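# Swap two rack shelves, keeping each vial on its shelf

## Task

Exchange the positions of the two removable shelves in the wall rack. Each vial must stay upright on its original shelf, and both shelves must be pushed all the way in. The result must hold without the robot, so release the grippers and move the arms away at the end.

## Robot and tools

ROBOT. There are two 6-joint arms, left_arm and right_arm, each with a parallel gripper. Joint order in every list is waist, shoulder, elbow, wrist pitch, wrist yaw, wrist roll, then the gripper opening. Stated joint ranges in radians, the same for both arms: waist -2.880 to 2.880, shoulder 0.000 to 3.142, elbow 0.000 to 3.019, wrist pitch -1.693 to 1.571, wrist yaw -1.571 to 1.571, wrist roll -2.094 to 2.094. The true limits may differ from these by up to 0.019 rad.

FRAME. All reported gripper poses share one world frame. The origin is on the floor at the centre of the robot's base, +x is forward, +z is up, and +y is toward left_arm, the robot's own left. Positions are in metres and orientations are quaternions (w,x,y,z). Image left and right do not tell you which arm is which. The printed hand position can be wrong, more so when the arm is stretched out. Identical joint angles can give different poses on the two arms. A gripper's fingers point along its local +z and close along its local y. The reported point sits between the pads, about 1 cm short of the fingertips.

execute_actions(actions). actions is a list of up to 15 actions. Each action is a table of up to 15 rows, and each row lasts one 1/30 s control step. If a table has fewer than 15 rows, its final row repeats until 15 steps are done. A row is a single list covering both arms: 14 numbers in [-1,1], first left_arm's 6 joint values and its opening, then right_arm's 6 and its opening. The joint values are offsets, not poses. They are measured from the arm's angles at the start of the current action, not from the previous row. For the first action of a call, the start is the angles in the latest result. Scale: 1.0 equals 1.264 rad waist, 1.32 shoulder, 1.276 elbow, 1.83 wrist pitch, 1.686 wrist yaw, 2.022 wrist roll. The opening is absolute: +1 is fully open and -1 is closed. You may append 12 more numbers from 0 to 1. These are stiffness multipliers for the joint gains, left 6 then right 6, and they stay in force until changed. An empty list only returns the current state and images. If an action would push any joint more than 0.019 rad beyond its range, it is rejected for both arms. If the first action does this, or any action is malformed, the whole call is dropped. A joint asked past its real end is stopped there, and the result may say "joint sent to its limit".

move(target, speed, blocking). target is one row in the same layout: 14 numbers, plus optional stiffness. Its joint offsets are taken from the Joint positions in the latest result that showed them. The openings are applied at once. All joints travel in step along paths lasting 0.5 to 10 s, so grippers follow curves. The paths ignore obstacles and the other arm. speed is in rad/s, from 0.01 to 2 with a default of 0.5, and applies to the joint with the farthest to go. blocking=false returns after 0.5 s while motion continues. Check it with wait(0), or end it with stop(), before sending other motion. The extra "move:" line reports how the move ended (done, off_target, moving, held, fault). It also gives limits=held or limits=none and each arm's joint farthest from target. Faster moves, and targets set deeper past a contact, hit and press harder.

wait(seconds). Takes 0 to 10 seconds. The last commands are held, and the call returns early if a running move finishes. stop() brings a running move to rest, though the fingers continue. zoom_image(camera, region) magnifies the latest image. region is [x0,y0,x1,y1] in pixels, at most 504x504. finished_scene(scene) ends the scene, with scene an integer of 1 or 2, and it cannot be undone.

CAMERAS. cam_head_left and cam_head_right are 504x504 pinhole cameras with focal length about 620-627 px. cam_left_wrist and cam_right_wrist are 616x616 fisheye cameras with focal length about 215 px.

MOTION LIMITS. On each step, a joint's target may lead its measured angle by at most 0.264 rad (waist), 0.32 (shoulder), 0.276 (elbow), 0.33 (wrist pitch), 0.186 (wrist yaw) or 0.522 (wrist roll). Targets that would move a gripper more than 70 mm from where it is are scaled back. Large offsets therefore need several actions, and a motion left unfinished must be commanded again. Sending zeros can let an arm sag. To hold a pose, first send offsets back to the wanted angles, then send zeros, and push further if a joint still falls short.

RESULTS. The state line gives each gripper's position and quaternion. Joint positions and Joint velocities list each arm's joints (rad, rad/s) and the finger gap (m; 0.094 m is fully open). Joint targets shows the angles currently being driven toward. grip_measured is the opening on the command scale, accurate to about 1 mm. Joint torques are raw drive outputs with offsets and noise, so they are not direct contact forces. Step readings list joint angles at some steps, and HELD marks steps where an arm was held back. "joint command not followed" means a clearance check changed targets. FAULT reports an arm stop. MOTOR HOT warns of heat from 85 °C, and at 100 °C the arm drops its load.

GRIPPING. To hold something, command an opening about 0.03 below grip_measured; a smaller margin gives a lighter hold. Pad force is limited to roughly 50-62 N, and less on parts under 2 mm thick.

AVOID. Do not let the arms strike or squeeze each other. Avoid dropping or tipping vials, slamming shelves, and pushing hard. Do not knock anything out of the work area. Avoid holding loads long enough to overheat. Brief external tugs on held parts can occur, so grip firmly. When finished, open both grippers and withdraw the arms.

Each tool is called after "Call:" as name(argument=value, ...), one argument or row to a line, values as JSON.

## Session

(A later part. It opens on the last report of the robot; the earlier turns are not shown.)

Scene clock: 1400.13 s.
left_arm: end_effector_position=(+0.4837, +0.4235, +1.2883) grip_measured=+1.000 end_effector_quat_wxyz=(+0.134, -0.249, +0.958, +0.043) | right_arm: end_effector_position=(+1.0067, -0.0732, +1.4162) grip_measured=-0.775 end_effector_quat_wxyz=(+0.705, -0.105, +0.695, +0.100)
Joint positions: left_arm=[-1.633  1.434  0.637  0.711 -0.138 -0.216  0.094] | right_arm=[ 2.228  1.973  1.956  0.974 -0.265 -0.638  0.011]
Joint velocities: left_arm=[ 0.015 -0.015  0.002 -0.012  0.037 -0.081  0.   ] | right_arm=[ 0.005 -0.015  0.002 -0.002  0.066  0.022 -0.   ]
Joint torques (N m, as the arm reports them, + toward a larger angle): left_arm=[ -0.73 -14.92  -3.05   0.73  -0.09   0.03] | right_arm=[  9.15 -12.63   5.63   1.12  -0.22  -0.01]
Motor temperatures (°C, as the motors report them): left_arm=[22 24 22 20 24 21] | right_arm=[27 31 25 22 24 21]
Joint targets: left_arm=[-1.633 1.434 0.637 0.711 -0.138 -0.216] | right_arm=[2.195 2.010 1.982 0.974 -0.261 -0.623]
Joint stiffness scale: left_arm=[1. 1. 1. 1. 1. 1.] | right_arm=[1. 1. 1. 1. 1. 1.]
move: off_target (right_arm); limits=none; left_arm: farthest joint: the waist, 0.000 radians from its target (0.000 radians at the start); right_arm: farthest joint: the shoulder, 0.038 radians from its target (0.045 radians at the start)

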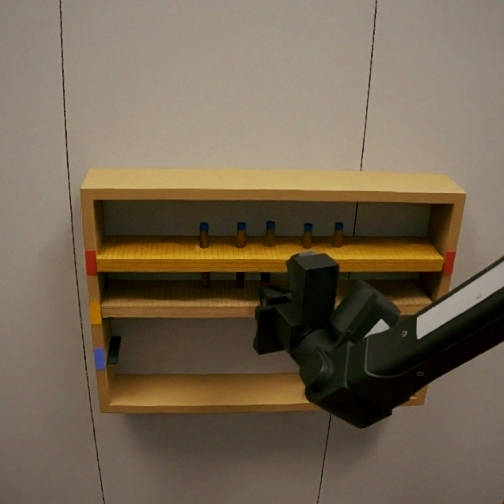

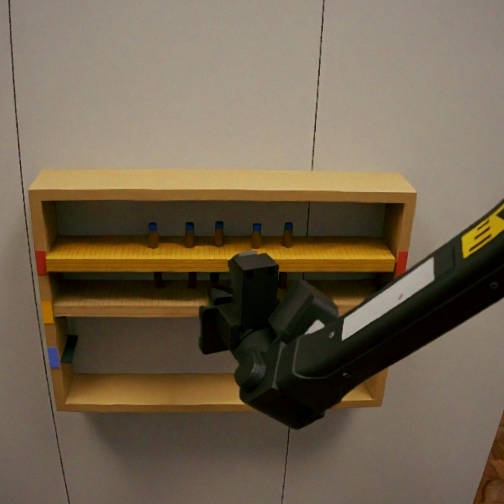

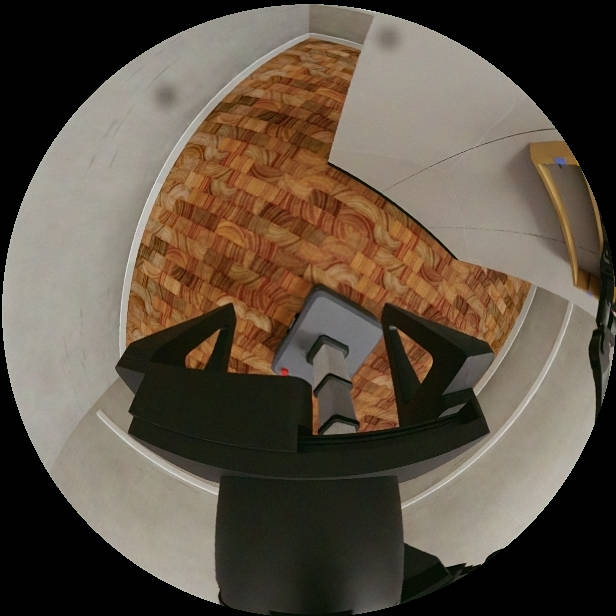

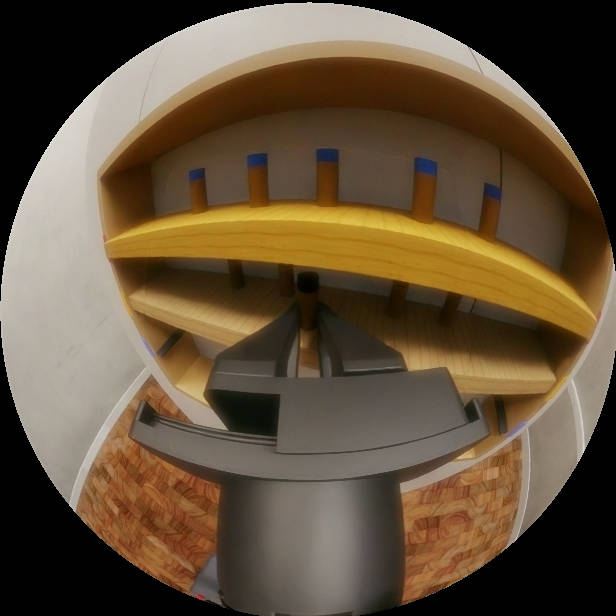

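Call:
execute_actions(
  actions=[
    [[0,0,0,0,0,0,1,0,0,0.015,0,0,0,-0.76]],
    [[0,0,0,0,0,0,1,0,0,0.015,0,0,0,-0.745]],
    [[0,0,0,0,0,0,1,0,0,0.015,0,0,0,-0.72]],
    [[0,0,0,0,0,0,1,0,0,0.015,0,0,0,-0.45]],
  ],
)

Call:
zoom_image(
  camera="cam_right_wrist",
  region=[230,240,390,380],
)

Scene clock: 1407.17 s.
left_arm: end_effector_position=(+0.4837, +0.4235, +1.2883) grip_measured=+1.000 end_effector_quat_wxyz=(+0.134, -0.249, +0.958, +0.043) | right_arm: end_effector_position=(+1.0062, -0.0715, +1.4175) grip_measured=-0.453 end_effector_quat_wxyz=(+0.706, -0.107, +0.692, +0.104)
Joint positions: left_arm=[-1.633  1.434  0.637  0.711 -0.138 -0.216  0.094] | right_arm=[ 2.229  1.973  1.956  0.974 -0.276 -0.638  0.026]
Joint velocities: left_arm=[-0.005  0.005 -0.002  0.007 -0.007 -0.022  0.   ] | right_arm=[-0.005 -0.005  0.012  0.002 -0.037 -0.022 -0.001]
Joint torques (N m, as the arm reports them, + toward a larger angle): left_arm=[ -0.83 -14.97  -3.03   0.75  -0.09   0.03] | right_arm=[ 11.5  -15.09   5.09   1.13  -0.2   -0.12]
Motor temperatures (°C, as the motors report them): left_arm=[22 24 22 20 24 21] | right_arm=[27 31 25 22 24 21]
Joint targets: left_arm=[-1.633 1.434 0.637 0.711 -0.138 -0.216] | right_arm=[2.228 1.973 1.975 0.974 -0.271 -0.638]
Joint stiffness scale: left_arm=[1. 1. 1. 1. 1. 1.] | right_arm=[1. 1. 1. 1. 1. 1.]
Step readings (joint positions; steps 1 to 15: 1st action; 16 to 30: 2nd action; 31 to 45: 3rd action; 46 to 60: 4th action):
0: left_arm=[-1.633 1.434 0.637 0.711 -0.138 -0.216] | right_arm=[2.228 1.973 1.956 0.974 -0.265 -0.638]
1: left_arm=[-1.633 1.434 0.637 0.711 -0.138 -0.216] | right_arm=[2.228 1.973 1.956 0.974 -0.267 -0.638]
2: left_arm=[-1.633 1.434 0.637 0.711 -0.138 -0.216] | right_arm=[2.228 1.973 1.956 0.974 -0.268 -0.638]
4: left_arm=[-1.633 1.434 0.637 0.711 -0.138 -0.216] | right_arm=[2.228 1.973 1.956 0.974 -0.268 -0.638]
8: left_arm=[-1.633 1.434 0.637 0.711 -0.138 -0.216] | right_arm=[2.228 1.973 1.956 0.974 -0.268 -0.638]
15: left_arm=[-1.633 1.434 0.637 0.711 -0.138 -0.216] | right_arm=[2.228 1.973 1.956 0.974 -0.268 -0.638]
16: left_arm=[-1.633 1.434 0.637 0.711 -0.138 -0.216] | right_arm=[2.228 1.973 1.956 0.974 -0.269 -0.638]
17: left_arm=[-1.633 1.434 0.637 0.711 -0.138 -0.216] | right_arm=[2.228 1.973 1.956 0.974 -0.269 -0.638]
19: left_arm=[-1.633 1.434 0.637 0.711 -0.138 -0.216] | right_arm=[2.228 1.973 1.956 0.974 -0.269 -0.638]
23: left_arm=[-1.633 1.434 0.637 0.711 -0.138 -0.216] | right_arm=[2.228 1.973 1.956 0.974 -0.269 -0.638]
30: left_arm=[-1.633 1.434 0.637 0.711 -0.138 -0.216] | right_arm=[2.228 1.973 1.956 0.974 -0.269 -0.638]
31: left_arm=[-1.633 1.434 0.637 0.711 -0.138 -0.216] | right_arm=[2.228 1.973 1.956 0.974 -0.270 -0.638]
32: left_arm=[-1.633 1.434 0.637 0.711 -0.138 -0.216] | right_arm=[2.228 1.973 1.956 0.974 -0.271 -0.638]
34: left_arm=[-1.633 1.434 0.637 0.711 -0.138 -0.216] | right_arm=[2.228 1.973 1.956 0.974 -0.271 -0.638]
38: left_arm=[-1.633 1.434 0.637 0.711 -0.138 -0.216] | right_arm=[2.228 1.973 1.956 0.974 -0.271 -0.638]
45: left_arm=[-1.633 1.434 0.637 0.711 -0.138 -0.216] | right_arm=[2.228 1.973 1.956 0.974 -0.271 -0.638]
46: left_arm=[-1.633 1.434 0.637 0.711 -0.138 -0.216] | right_arm=[2.228 1.973 1.956 0.974 -0.273 -0.638]
47: left_arm=[-1.633 1.434 0.637 0.711 -0.138 -0.216] | right_arm=[2.228 1.973 1.956 0.974 -0.276 -0.638]
49: left_arm=[-1.633 1.434 0.637 0.711 -0.138 -0.216] | right_arm=[2.229 1.973 1.956 0.974 -0.276 -0.638]
53: left_arm=[-1.633 1.434 0.637 0.711 -0.138 -0.216] | right_arm=[2.229 1.973 1.956 0.974 -0.276 -0.638]
60: Joint positions above

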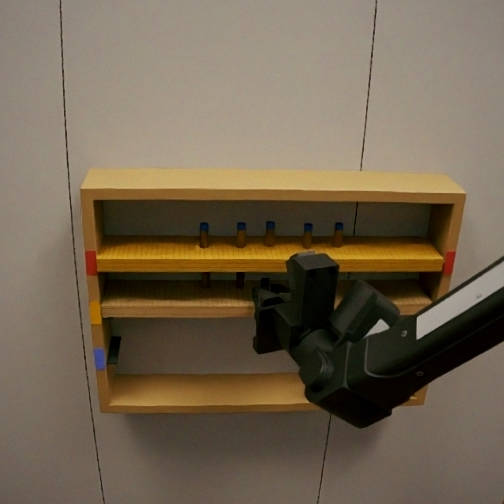

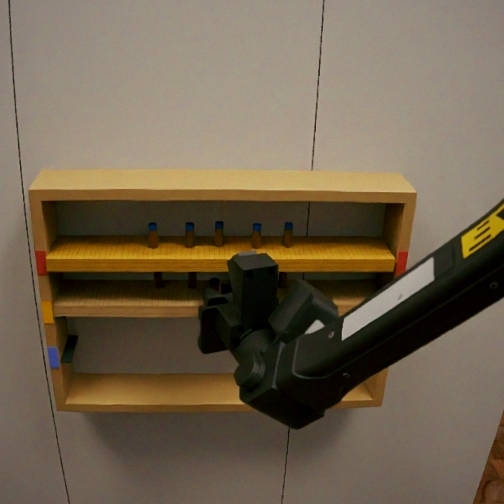

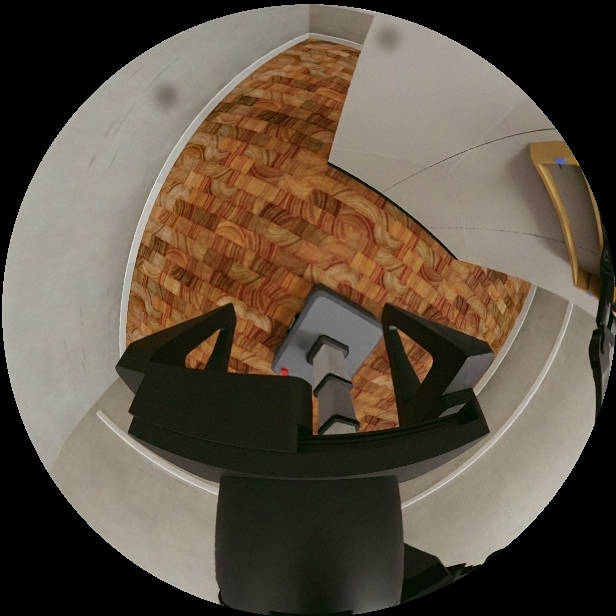

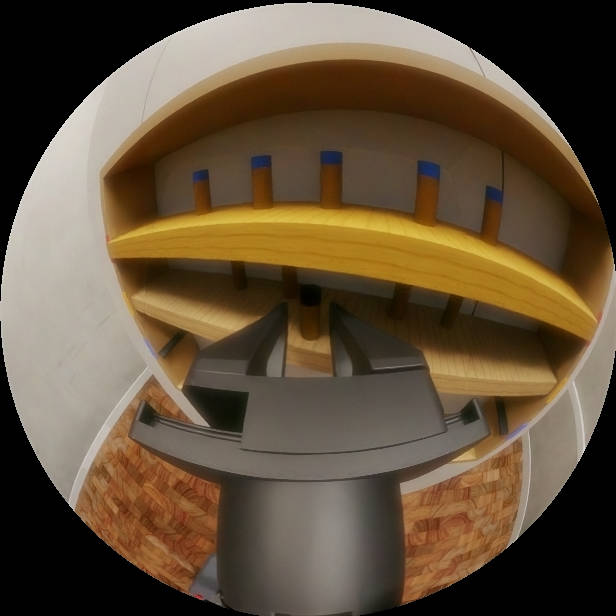

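Region (230, 240, 390, 380) of cam_right_wrist's 616x616 image, scaled by 3.150, with more detail than that image has; it fills the top 441 rows of this view, and the rest is white.

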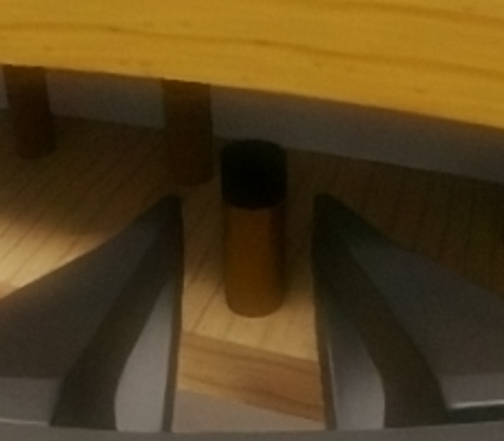

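Call:
move(
  target=[0,0,0,0,0,0,1,0.01,-0.073,-0.176,0.082,0.01,0,-0.45],
  speed=0.2,
)

Call:
move(
  target=[0,0,0,0,0,0,1,0.06,-0.112,-0.152,0.042,0.025,0.76,-0.45],
  speed=0.8,
)

Scene clock: 1419.77 s.
left_arm: end_effector_position=(+0.4837, +0.4235, +1.2883) grip_measured=+1.000 end_effector_quat_wxyz=(+0.134, -0.249, +0.958, +0.043) | right_arm: end_effector_position=(+0.9562, -0.0749, +1.4206) grip_measured=-0.453 end_effector_quat_wxyz=(+0.699, -0.107, +0.699, +0.105)
Joint positions: left_arm=[-1.633  1.434  0.637  0.711 -0.138 -0.216  0.094] | right_arm=[ 2.229  1.898  1.734  1.103 -0.264 -0.638  0.026]
Joint velocities: left_arm=[-0.005 -0.015 -0.017 -0.007 -0.081 -0.066  0.   ] | right_arm=[-0.005  0.005 -0.007  0.007  0.081 -0.051  0.001]
Joint torques (N m, as the arm reports them, + toward a larger angle): left_arm=[ -0.81 -15.    -3.01   0.76  -0.09   0.02] | right_arm=[ 11.67 -15.9    2.68   1.79  -0.21  -0.15]
Motor temperatures (°C, as the motors report them): left_arm=[22 24 22 20 24 21] | right_arm=[27 31 25 22 23 21]
Joint targets: left_arm=[-1.633 1.434 0.637 0.711 -0.138 -0.216] | right_arm=[2.241 1.877 1.731 1.124 -0.259 -0.638]
Joint stiffness scale: left_arm=[1. 1. 1. 1. 1. 1.] | right_arm=[1. 1. 1. 1. 1. 1.]
move: off_target (right_arm); limits=none; left_arm: farthest joint: the waist, 0.000 radians from its target (0.000 radians at the start); right_arm: farthest joint: the shoulder, 0.021 radians from its target (0.097 radians at the start)

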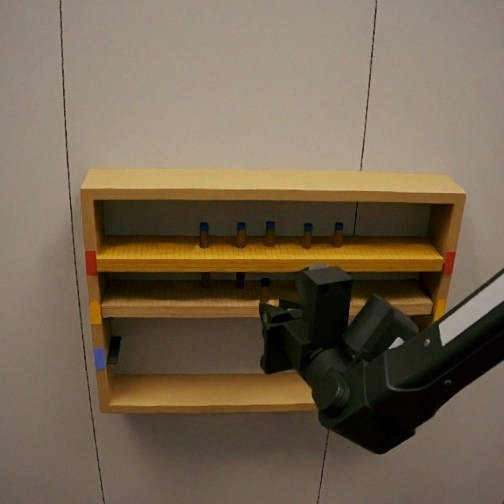

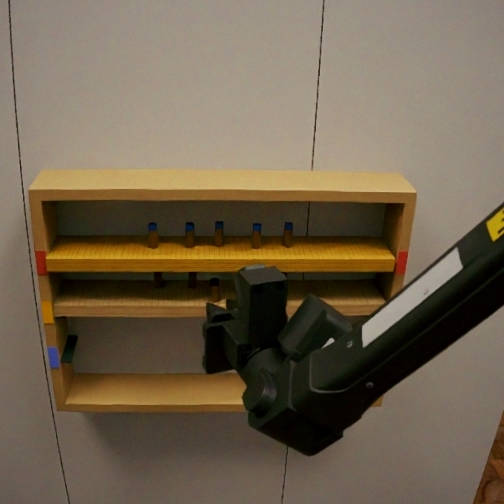

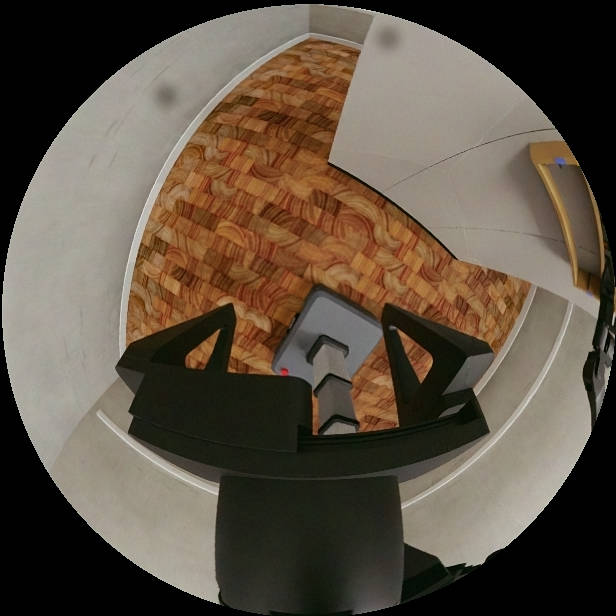

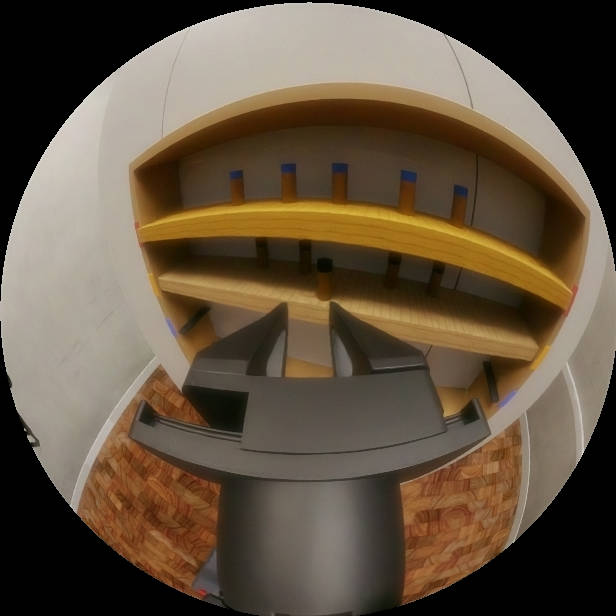

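Scene clock: 1422.57 s.
left_arm: end_effector_position=(+0.4837, +0.4235, +1.2883) grip_measured=+1.000 end_effector_quat_wxyz=(+0.134, -0.249, +0.958, +0.043) | right_arm: end_effector_position=(+0.9327, -0.0754, +1.4732) grip_measured=-0.453 end_effector_quat_wxyz=(+0.423, +0.420, +0.570, +0.566)
Joint positions: left_arm=[-1.633  1.434  0.637  0.711 -0.138 -0.216  0.094] | right_arm=[ 2.281  1.771  1.543  1.159 -0.227  0.886  0.026]
Joint velocities: left_arm=[-0.015 -0.005  0.007 -0.007 -0.051 -0.051  0.   ] | right_arm=[-0.005 -0.005 -0.012 -0.007 -0.051 -0.051 -0.   ]
Joint torques (N m, as the arm reports them, + toward a larger angle): left_arm=[ -0.73 -14.93  -3.04   0.73  -0.09   0.03] | right_arm=[ 12.22 -14.81   2.39   1.88  -0.22  -0.12]
Motor temperatures (°C, as the motors report them): left_arm=[22 24 22 20 24 21] | right_arm=[27 31 25 22 23 21]
Joint targets: left_arm=[-1.633 1.434 0.637 0.711 -0.138 -0.216] | right_arm=[2.304 1.750 1.540 1.180 -0.222 0.899]
Joint stiffness scale: left_arm=[1. 1. 1. 1. 1. 1.] | right_arm=[1. 1. 1. 1. 1. 1.]
move: off_target (right_arm); limits=none; left_arm: farthest joint: the waist, 0.000 radians from its target (0.000 radians at the start); right_arm: farthest joint: the waist, 0.024 radians from its target (0.076 radians at the start)

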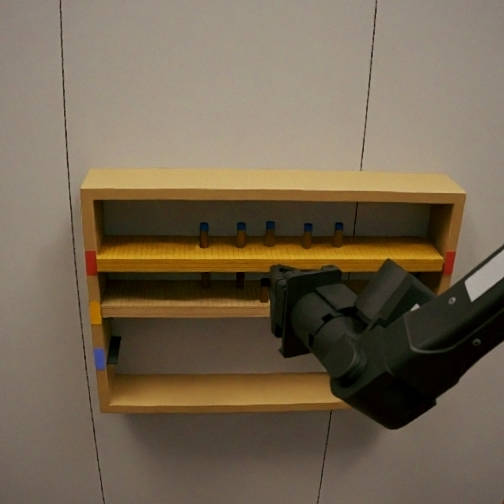

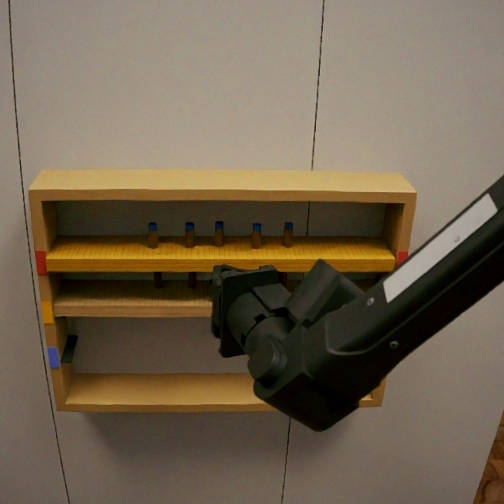

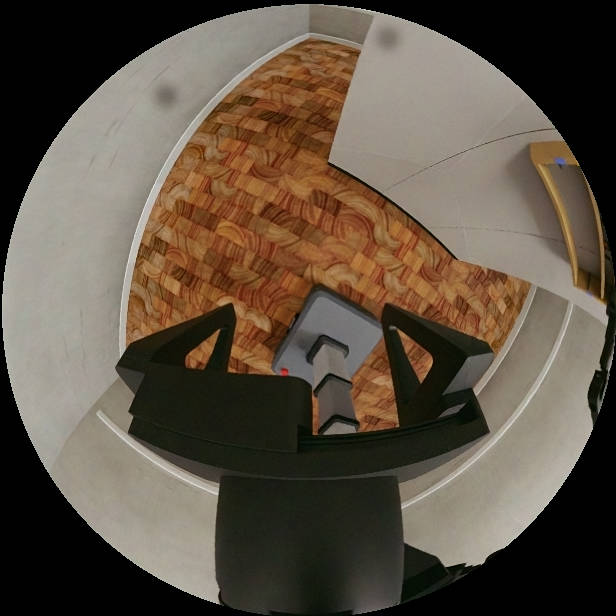

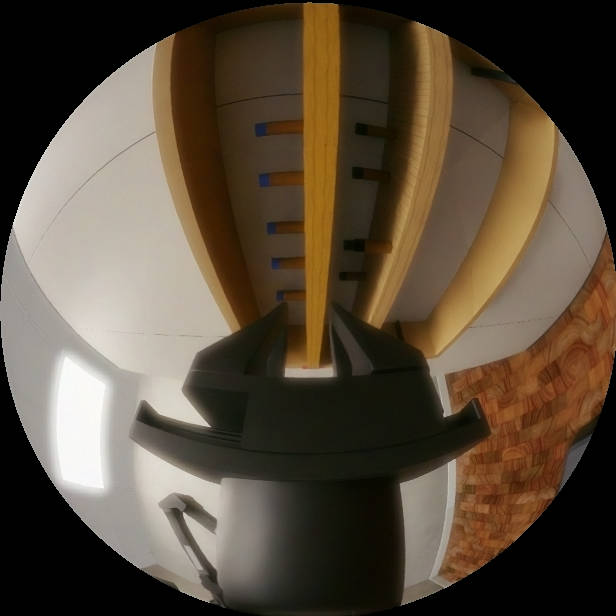

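Call:
move(
  target=[0,0,0,0,0,0,1,0,0.049,0.113,-0.053,0,0,-0.3],
  speed=0.15,
)

Call:
move(
  target=[0,0,0,0,0,0,1,0,0.044,0.125,-0.056,0,0,-0.3],
  speed=0.12,
)

Scene clock: 1429.97 s.
left_arm: end_effector_position=(+0.4837, +0.4235, +1.2883) grip_measured=+1.000 end_effector_quat_wxyz=(+0.134, -0.249, +0.958, +0.043) | right_arm: end_effector_position=(+0.9618, -0.0690, +1.4651) grip_measured=-0.303 end_effector_quat_wxyz=(+0.420, +0.420, +0.572, +0.565)
Joint positions: left_arm=[-1.633  1.434  0.637  0.711 -0.138 -0.216  0.094] | right_arm=[ 2.281  1.814  1.664  1.075 -0.227  0.886  0.033]
Joint velocities: left_arm=[ 0.005  0.005  0.002 -0.012  0.022 -0.022  0.   ] | right_arm=[-0.015 -0.005 -0.012 -0.002 -0.066 -0.037 -0.002]
Joint torques (N m, as the arm reports them, + toward a larger angle): left_arm=[ -0.93 -15.06  -3.01   0.74  -0.1    0.03] | right_arm=[ 10.97 -12.29   4.59   0.67  -0.42  -0.25]
Motor temperatures (°C, as the motors report them): left_arm=[22 24 22 20 24 21] | right_arm=[27 31 25 22 23 21]
Joint targets: left_arm=[-1.633 1.434 0.637 0.711 -0.138 -0.216] | right_arm=[2.281 1.836 1.687 1.062 -0.227 0.885]
Joint stiffness scale: left_arm=[1. 1. 1. 1. 1. 1.] | right_arm=[1. 1. 1. 1. 1. 1.]
move: off_target (right_arm); limits=none; left_arm: farthest joint: the waist, 0.000 radians from its target (0.000 radians at the start); right_arm: farthest joint: the elbow, 0.023 radians from its target (0.144 radians at the start)

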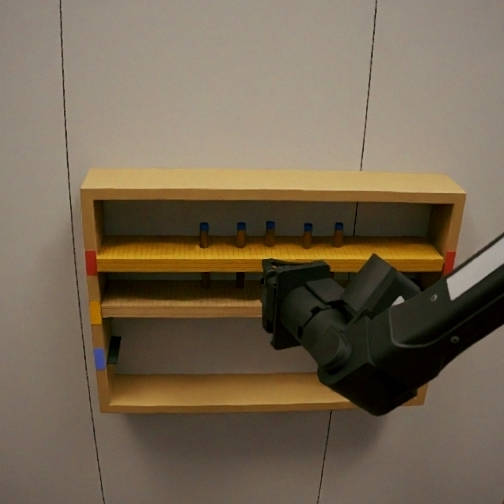

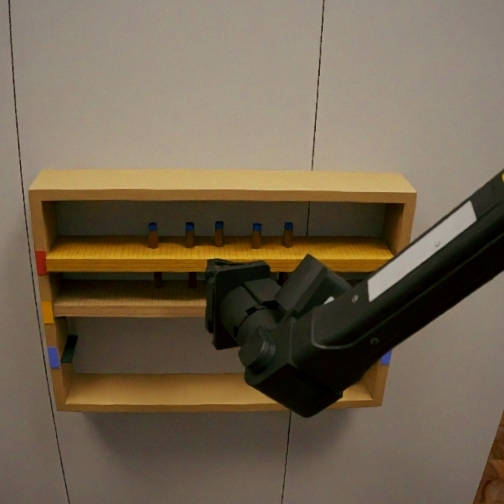

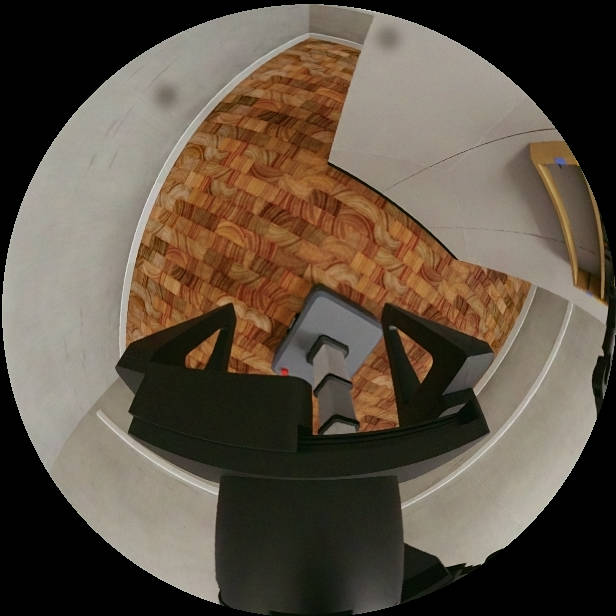

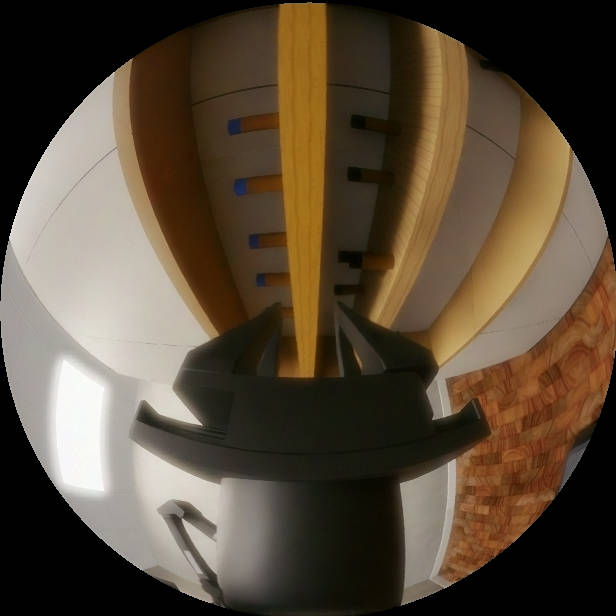

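Scene clock: 1431.63 s.
left_arm: end_effector_position=(+0.4837, +0.4235, +1.2883) grip_measured=+1.000 end_effector_quat_wxyz=(+0.134, -0.249, +0.958, +0.043) | right_arm: end_effector_position=(+0.9989, -0.0710, +1.4678) grip_measured=-0.303 end_effector_quat_wxyz=(+0.425, +0.420, +0.568, +0.566)
Joint positions: left_arm=[-1.633  1.434  0.637  0.711 -0.138 -0.216  0.094] | right_arm=[ 2.281  1.848  1.799  0.986 -0.227  0.886  0.033]
Joint velocities: left_arm=[-0.024  0.005 -0.002 -0.002 -0.051 -0.037  0.   ] | right_arm=[ 0.005 -0.015 -0.002 -0.002 -0.051  0.037  0.   ]
Joint torques (N m, as the arm reports them, + toward a larger angle): left_arm=[ -0.77 -15.    -3.03   0.75  -0.09   0.03] | right_arm=[ 11.18 -12.9    5.36   0.7   -0.42  -0.24]
Motor temperatures (°C, as the motors report them): left_arm=[22 24 22 20 24 21] | right_arm=[27 31 25 22 23 21]
Joint targets: left_arm=[-1.633 1.434 0.637 0.711 -0.138 -0.216] | right_arm=[2.281 1.872 1.824 0.972 -0.227 0.886]
Joint stiffness scale: left_arm=[1. 1. 1. 1. 1. 1.] | right_arm=[1. 1. 1. 1. 1. 1.]
move: off_target (right_arm); limits=none; left_arm: farthest joint: the waist, 0.000 radians from its target (0.000 radians at the start); right_arm: farthest joint: the shoulder, 0.024 radians from its target (0.058 radians at the start)

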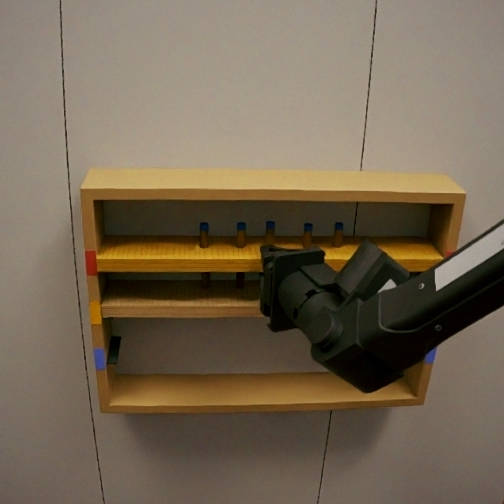

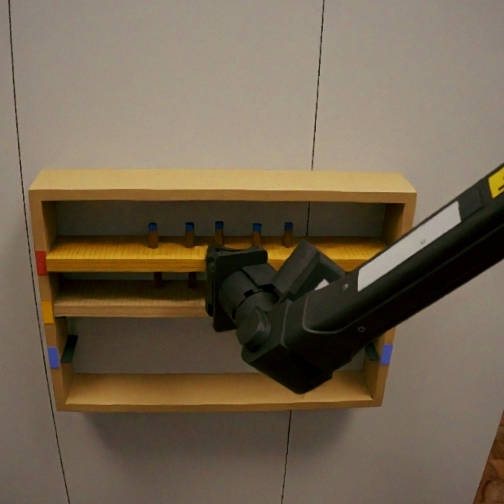

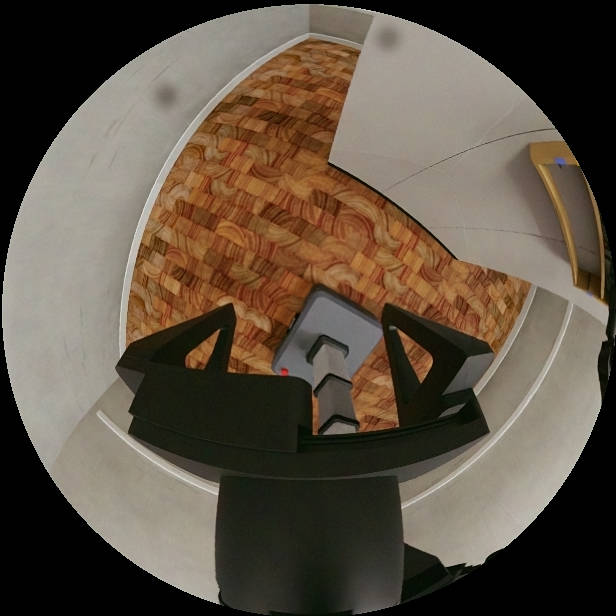

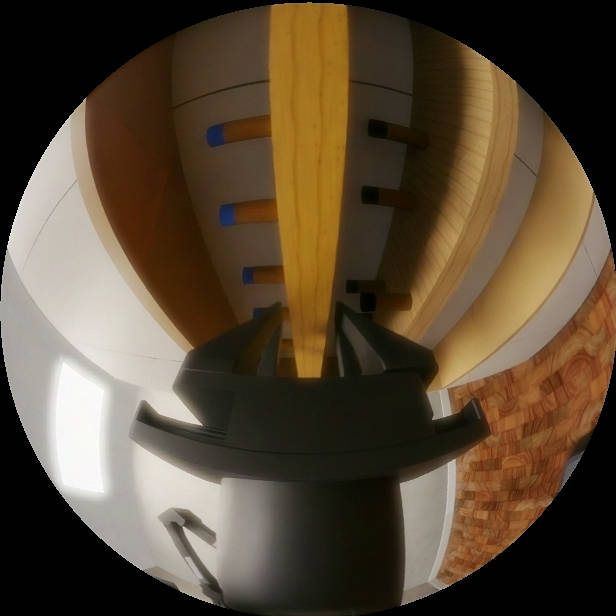

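Call:
execute_actions(
  actions=[],
)

Scene clock: 1464.93 s.
left_arm: end_effector_position=(+0.4837, +0.4235, +1.2883) grip_measured=+1.000 end_effector_quat_wxyz=(+0.134, -0.249, +0.958, +0.043) | right_arm: end_effector_position=(+0.9989, -0.0710, +1.4678) grip_measured=-0.303 end_effector_quat_wxyz=(+0.425, +0.420, +0.568, +0.566)
Joint positions: left_arm=[-1.633  1.434  0.637  0.711 -0.138 -0.216  0.094] | right_arm=[ 2.281  1.848  1.799  0.986 -0.227  0.886  0.033]
Joint velocities: left_arm=[ 0.015 -0.015 -0.002 -0.007 -0.022  0.066  0.   ] | right_arm=[-0.005 -0.005  0.017 -0.002 -0.037 -0.007  0.   ]
Joint torques (N m, as the arm reports them, + toward a larger angle): left_arm=[ -0.84 -15.05  -3.04   0.74  -0.09   0.03] | right_arm=[ 11.49 -12.94   5.34   0.6   -0.41  -0.22]
Motor temperatures (°C, as the motors report them): left_arm=[22 24 22 20 24 21] | right_arm=[27 31 25 22 24 21]
Joint targets: left_arm=[-1.633 1.434 0.637 0.711 -0.138 -0.216] | right_arm=[2.281 1.872 1.824 0.972 -0.227 0.886]
Joint stiffness scale: left_arm=[1. 1. 1. 1. 1. 1.] | right_arm=[1. 1. 1. 1. 1. 1.]

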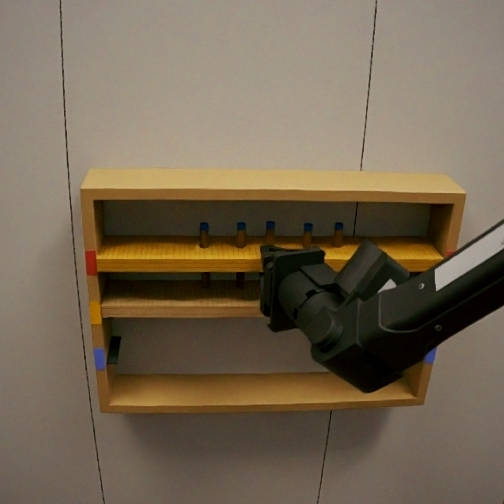

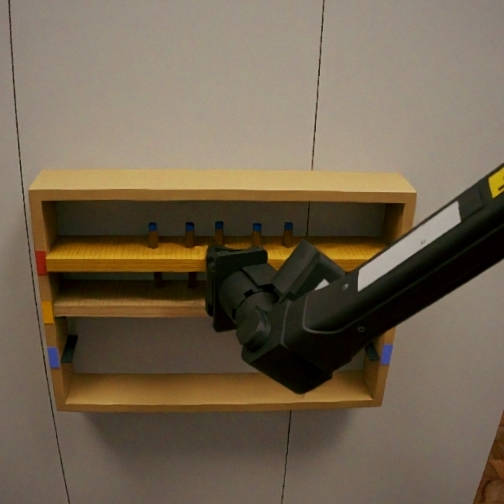

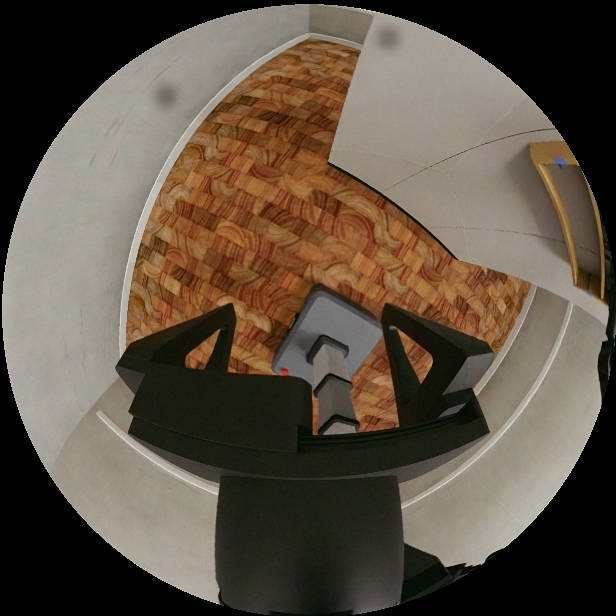

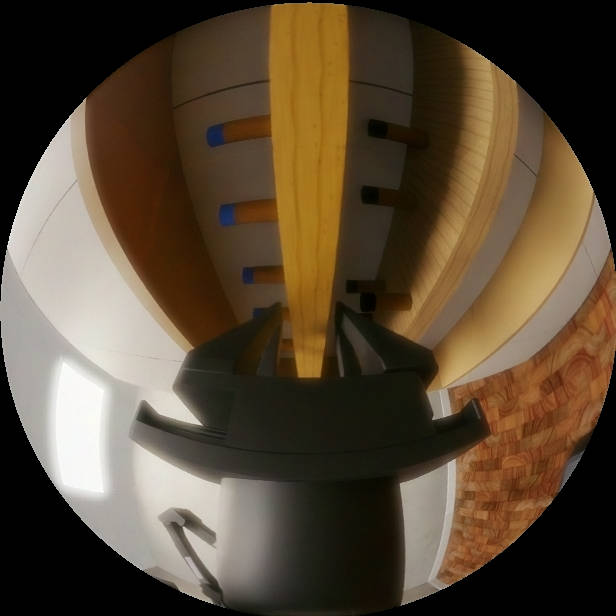

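Call:
execute_actions(
  actions=[
    [[0,0,0,0,0,0,1,0,0.018,0.02,-0.007,0,0,-0.55]],
    [[0,0,0,0,0,0,1,0,0.018,0.02,-0.007,0,0,-0.66]],
    [[0,0,0,0,0,0,1,0,0.018,0.02,-0.007,0,0,-0.66]],
    [[0,0,0,0,0,0,1,0.04,-0.05,-0.005,0.027,-0.003,-0.006,-0.66]],
    [[0,0,0,0,0,0,1,0.025,-0.047,-0.017,0.039,-0.009,0,-0.66]],
    [[0,0,0,0,0,0,1,0.025,-0.047,-0.017,0.039,-0.009,0,-0.66]],
  ],
)

Scene clock: 1473.90 s.
left_arm: end_effector_position=(+0.4837, +0.4235, +1.2883) grip_measured=+1.000 end_effector_quat_wxyz=(+0.134, -0.249, +0.958, +0.043) | right_arm: end_effector_position=(+0.9764, -0.0712, +1.4694) grip_measured=-0.627 end_effector_quat_wxyz=(+0.424, +0.420, +0.569, +0.565)
Joint positions: left_arm=[-1.633  1.434  0.637  0.711 -0.138 -0.216  0.094] | right_arm=[ 2.282  1.819  1.708  1.044 -0.225  0.885  0.018]
Joint velocities: left_arm=[ 0.015 -0.024  0.012  0.007 -0.095 -0.037  0.   ] | right_arm=[-0.005  0.015  0.007 -0.002 -0.037  0.022  0.   ]
Joint torques (N m, as the arm reports them, + toward a larger angle): left_arm=[ -0.79 -15.04  -3.05   0.73  -0.09   0.03] | right_arm=[ 13.51 -17.98   4.28   2.6   -0.95  -0.22]
Motor temperatures (°C, as the motors report them): left_arm=[22 24 22 20 24 21] | right_arm=[27 31 25 22 24 21]
Joint targets: left_arm=[-1.633 1.434 0.637 0.711 -0.138 -0.216] | right_arm=[2.314 1.766 1.722 1.089 -0.239 0.885]
Joint stiffness scale: left_arm=[1. 1. 1. 1. 1. 1.] | right_arm=[1. 1. 1. 1. 1. 1.]
Step readings (joint positions; steps 1 to 15: 1st action; 16 to 30: 2nd action; 31 to 45: 3rd action; 46 to 60: 4th action; 61 to 75: 5th action; 76 to 90: 6th action):
0: left_arm=[-1.633 1.434 0.637 0.711 -0.138 -0.216] | right_arm=[2.281 1.848 1.799 0.986 -0.227 0.886]
1: left_arm=[-1.633 1.434 0.637 0.711 -0.138 -0.216] | right_arm=[2.281 1.848 1.799 0.986 -0.227 0.886]
2: left_arm=[-1.633 1.434 0.637 0.711 -0.138 -0.216] | right_arm=[2.281 1.848 1.799 0.986 -0.227 0.886]
4: left_arm=[-1.633 1.434 0.637 0.711 -0.138 -0.216] | right_arm=[2.281 1.848 1.799 0.986 -0.227 0.886]
8: left_arm=[-1.633 1.434 0.637 0.711 -0.138 -0.216] | right_arm=[2.281 1.848 1.799 0.986 -0.227 0.886]
15: left_arm=[-1.633 1.434 0.637 0.711 -0.138 -0.216] | right_arm=[2.281 1.848 1.799 0.986 -0.227 0.886]
16: left_arm=[-1.633 1.434 0.637 0.711 -0.138 -0.216] | right_arm=[2.281 1.848 1.799 0.986 -0.227 0.886]
17: left_arm=[-1.633 1.434 0.637 0.711 -0.138 -0.216] | right_arm=[2.281 1.848 1.799 0.986 -0.227 0.886]
19: left_arm=[-1.633 1.434 0.637 0.711 -0.138 -0.216] | right_arm=[2.281 1.848 1.799 0.986 -0.227 0.886]
23: left_arm=[-1.633 1.434 0.637 0.711 -0.138 -0.216] | right_arm=[2.281 1.848 1.799 0.986 -0.227 0.886]
30: left_arm=[-1.633 1.434 0.637 0.711 -0.138 -0.216] | right_arm=[2.281 1.848 1.799 0.986 -0.227 0.886]
31: left_arm=[-1.633 1.434 0.637 0.711 -0.138 -0.216] | right_arm=[2.281 1.848 1.799 0.986 -0.227 0.886]
32: left_arm=[-1.633 1.434 0.637 0.711 -0.138 -0.216] | right_arm=[2.281 1.848 1.799 0.986 -0.227 0.886]
34: left_arm=[-1.633 1.434 0.637 0.711 -0.138 -0.216] | right_arm=[2.281 1.848 1.799 0.986 -0.227 0.886]
38: left_arm=[-1.633 1.434 0.637 0.711 -0.138 -0.216] | right_arm=[2.281 1.848 1.799 0.986 -0.227 0.886]
45: left_arm=[-1.633 1.434 0.637 0.711 -0.138 -0.216] | right_arm=[2.281 1.848 1.799 0.986 -0.227 0.886]
46: left_arm=[-1.633 1.434 0.637 0.711 -0.138 -0.216] | right_arm=[2.282 1.845 1.798 0.988 -0.226 0.885]
47: left_arm=[-1.633 1.434 0.637 0.711 -0.138 -0.216] | right_arm=[2.282 1.842 1.792 0.989 -0.225 0.885]
49: left_arm=[-1.633 1.434 0.637 0.711 -0.138 -0.216] | right_arm=[2.282 1.837 1.783 0.990 -0.224 0.885]
53: left_arm=[-1.633 1.434 0.637 0.711 -0.138 -0.216] | right_arm=[2.282 1.836 1.780 0.990 -0.223 0.885]
60: left_arm=[-1.633 1.434 0.637 0.711 -0.138 -0.216] | right_arm=[2.282 1.836 1.780 0.990 -0.223 0.885]
61: left_arm=[-1.633 1.434 0.637 0.711 -0.138 -0.216] | right_arm=[2.282 1.835 1.776 0.994 -0.223 0.885]
62: left_arm=[-1.633 1.434 0.637 0.711 -0.138 -0.216] | right_arm=[2.282 1.832 1.767 1.001 -0.223 0.885]
64: left_arm=[-1.633 1.434 0.637 0.711 -0.138 -0.216] | right_arm=[2.282 1.828 1.750 1.011 -0.223 0.885]
68: left_arm=[-1.633 1.434 0.637 0.711 -0.138 -0.216] | right_arm=[2.282 1.828 1.744 1.017 -0.224 0.885]
75: left_arm=[-1.633 1.434 0.637 0.711 -0.138 -0.216] | right_arm=[2.282 1.827 1.744 1.017 -0.224 0.885]
76: left_arm=[-1.633 1.434 0.637 0.711 -0.138 -0.216] | right_arm=[2.282 1.827 1.740 1.021 -0.224 0.885]
77: left_arm=[-1.633 1.434 0.637 0.711 -0.138 -0.216] | right_arm=[2.282 1.823 1.731 1.028 -0.224 0.885]
79: left_arm=[-1.633 1.434 0.637 0.711 -0.138 -0.216] | right_arm=[2.282 1.819 1.714 1.038 -0.224 0.885]
83: left_arm=[-1.633 1.434 0.637 0.711 -0.138 -0.216] | right_arm=[2.282 1.819 1.708 1.044 -0.225 0.885]
90: Joint positions above

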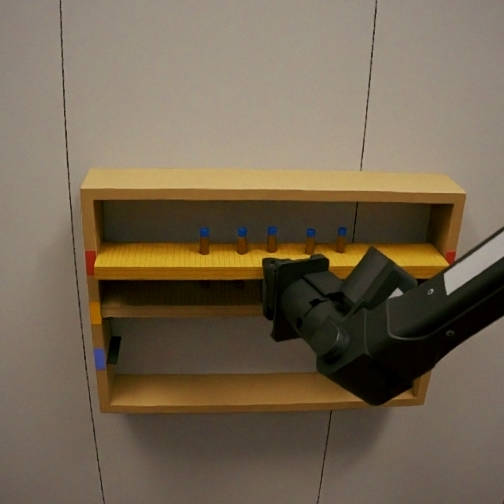

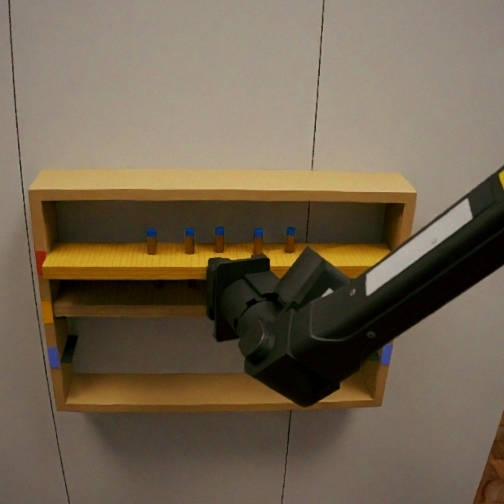

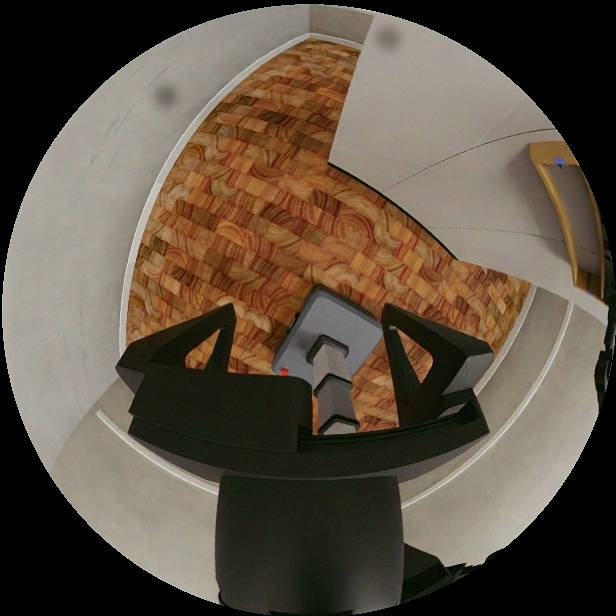

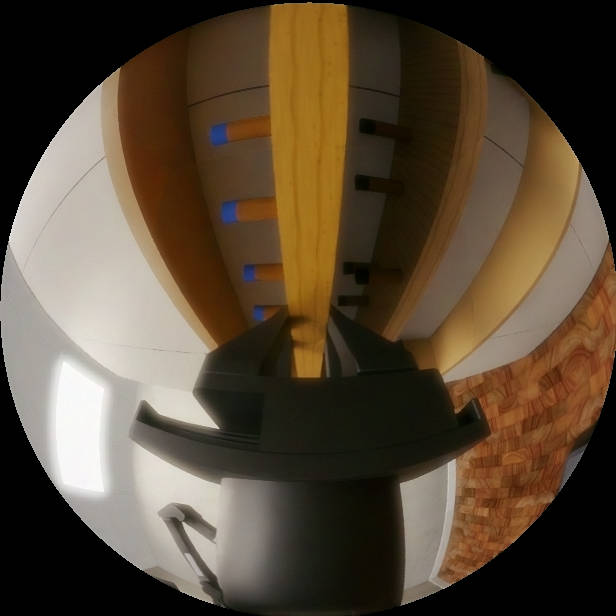

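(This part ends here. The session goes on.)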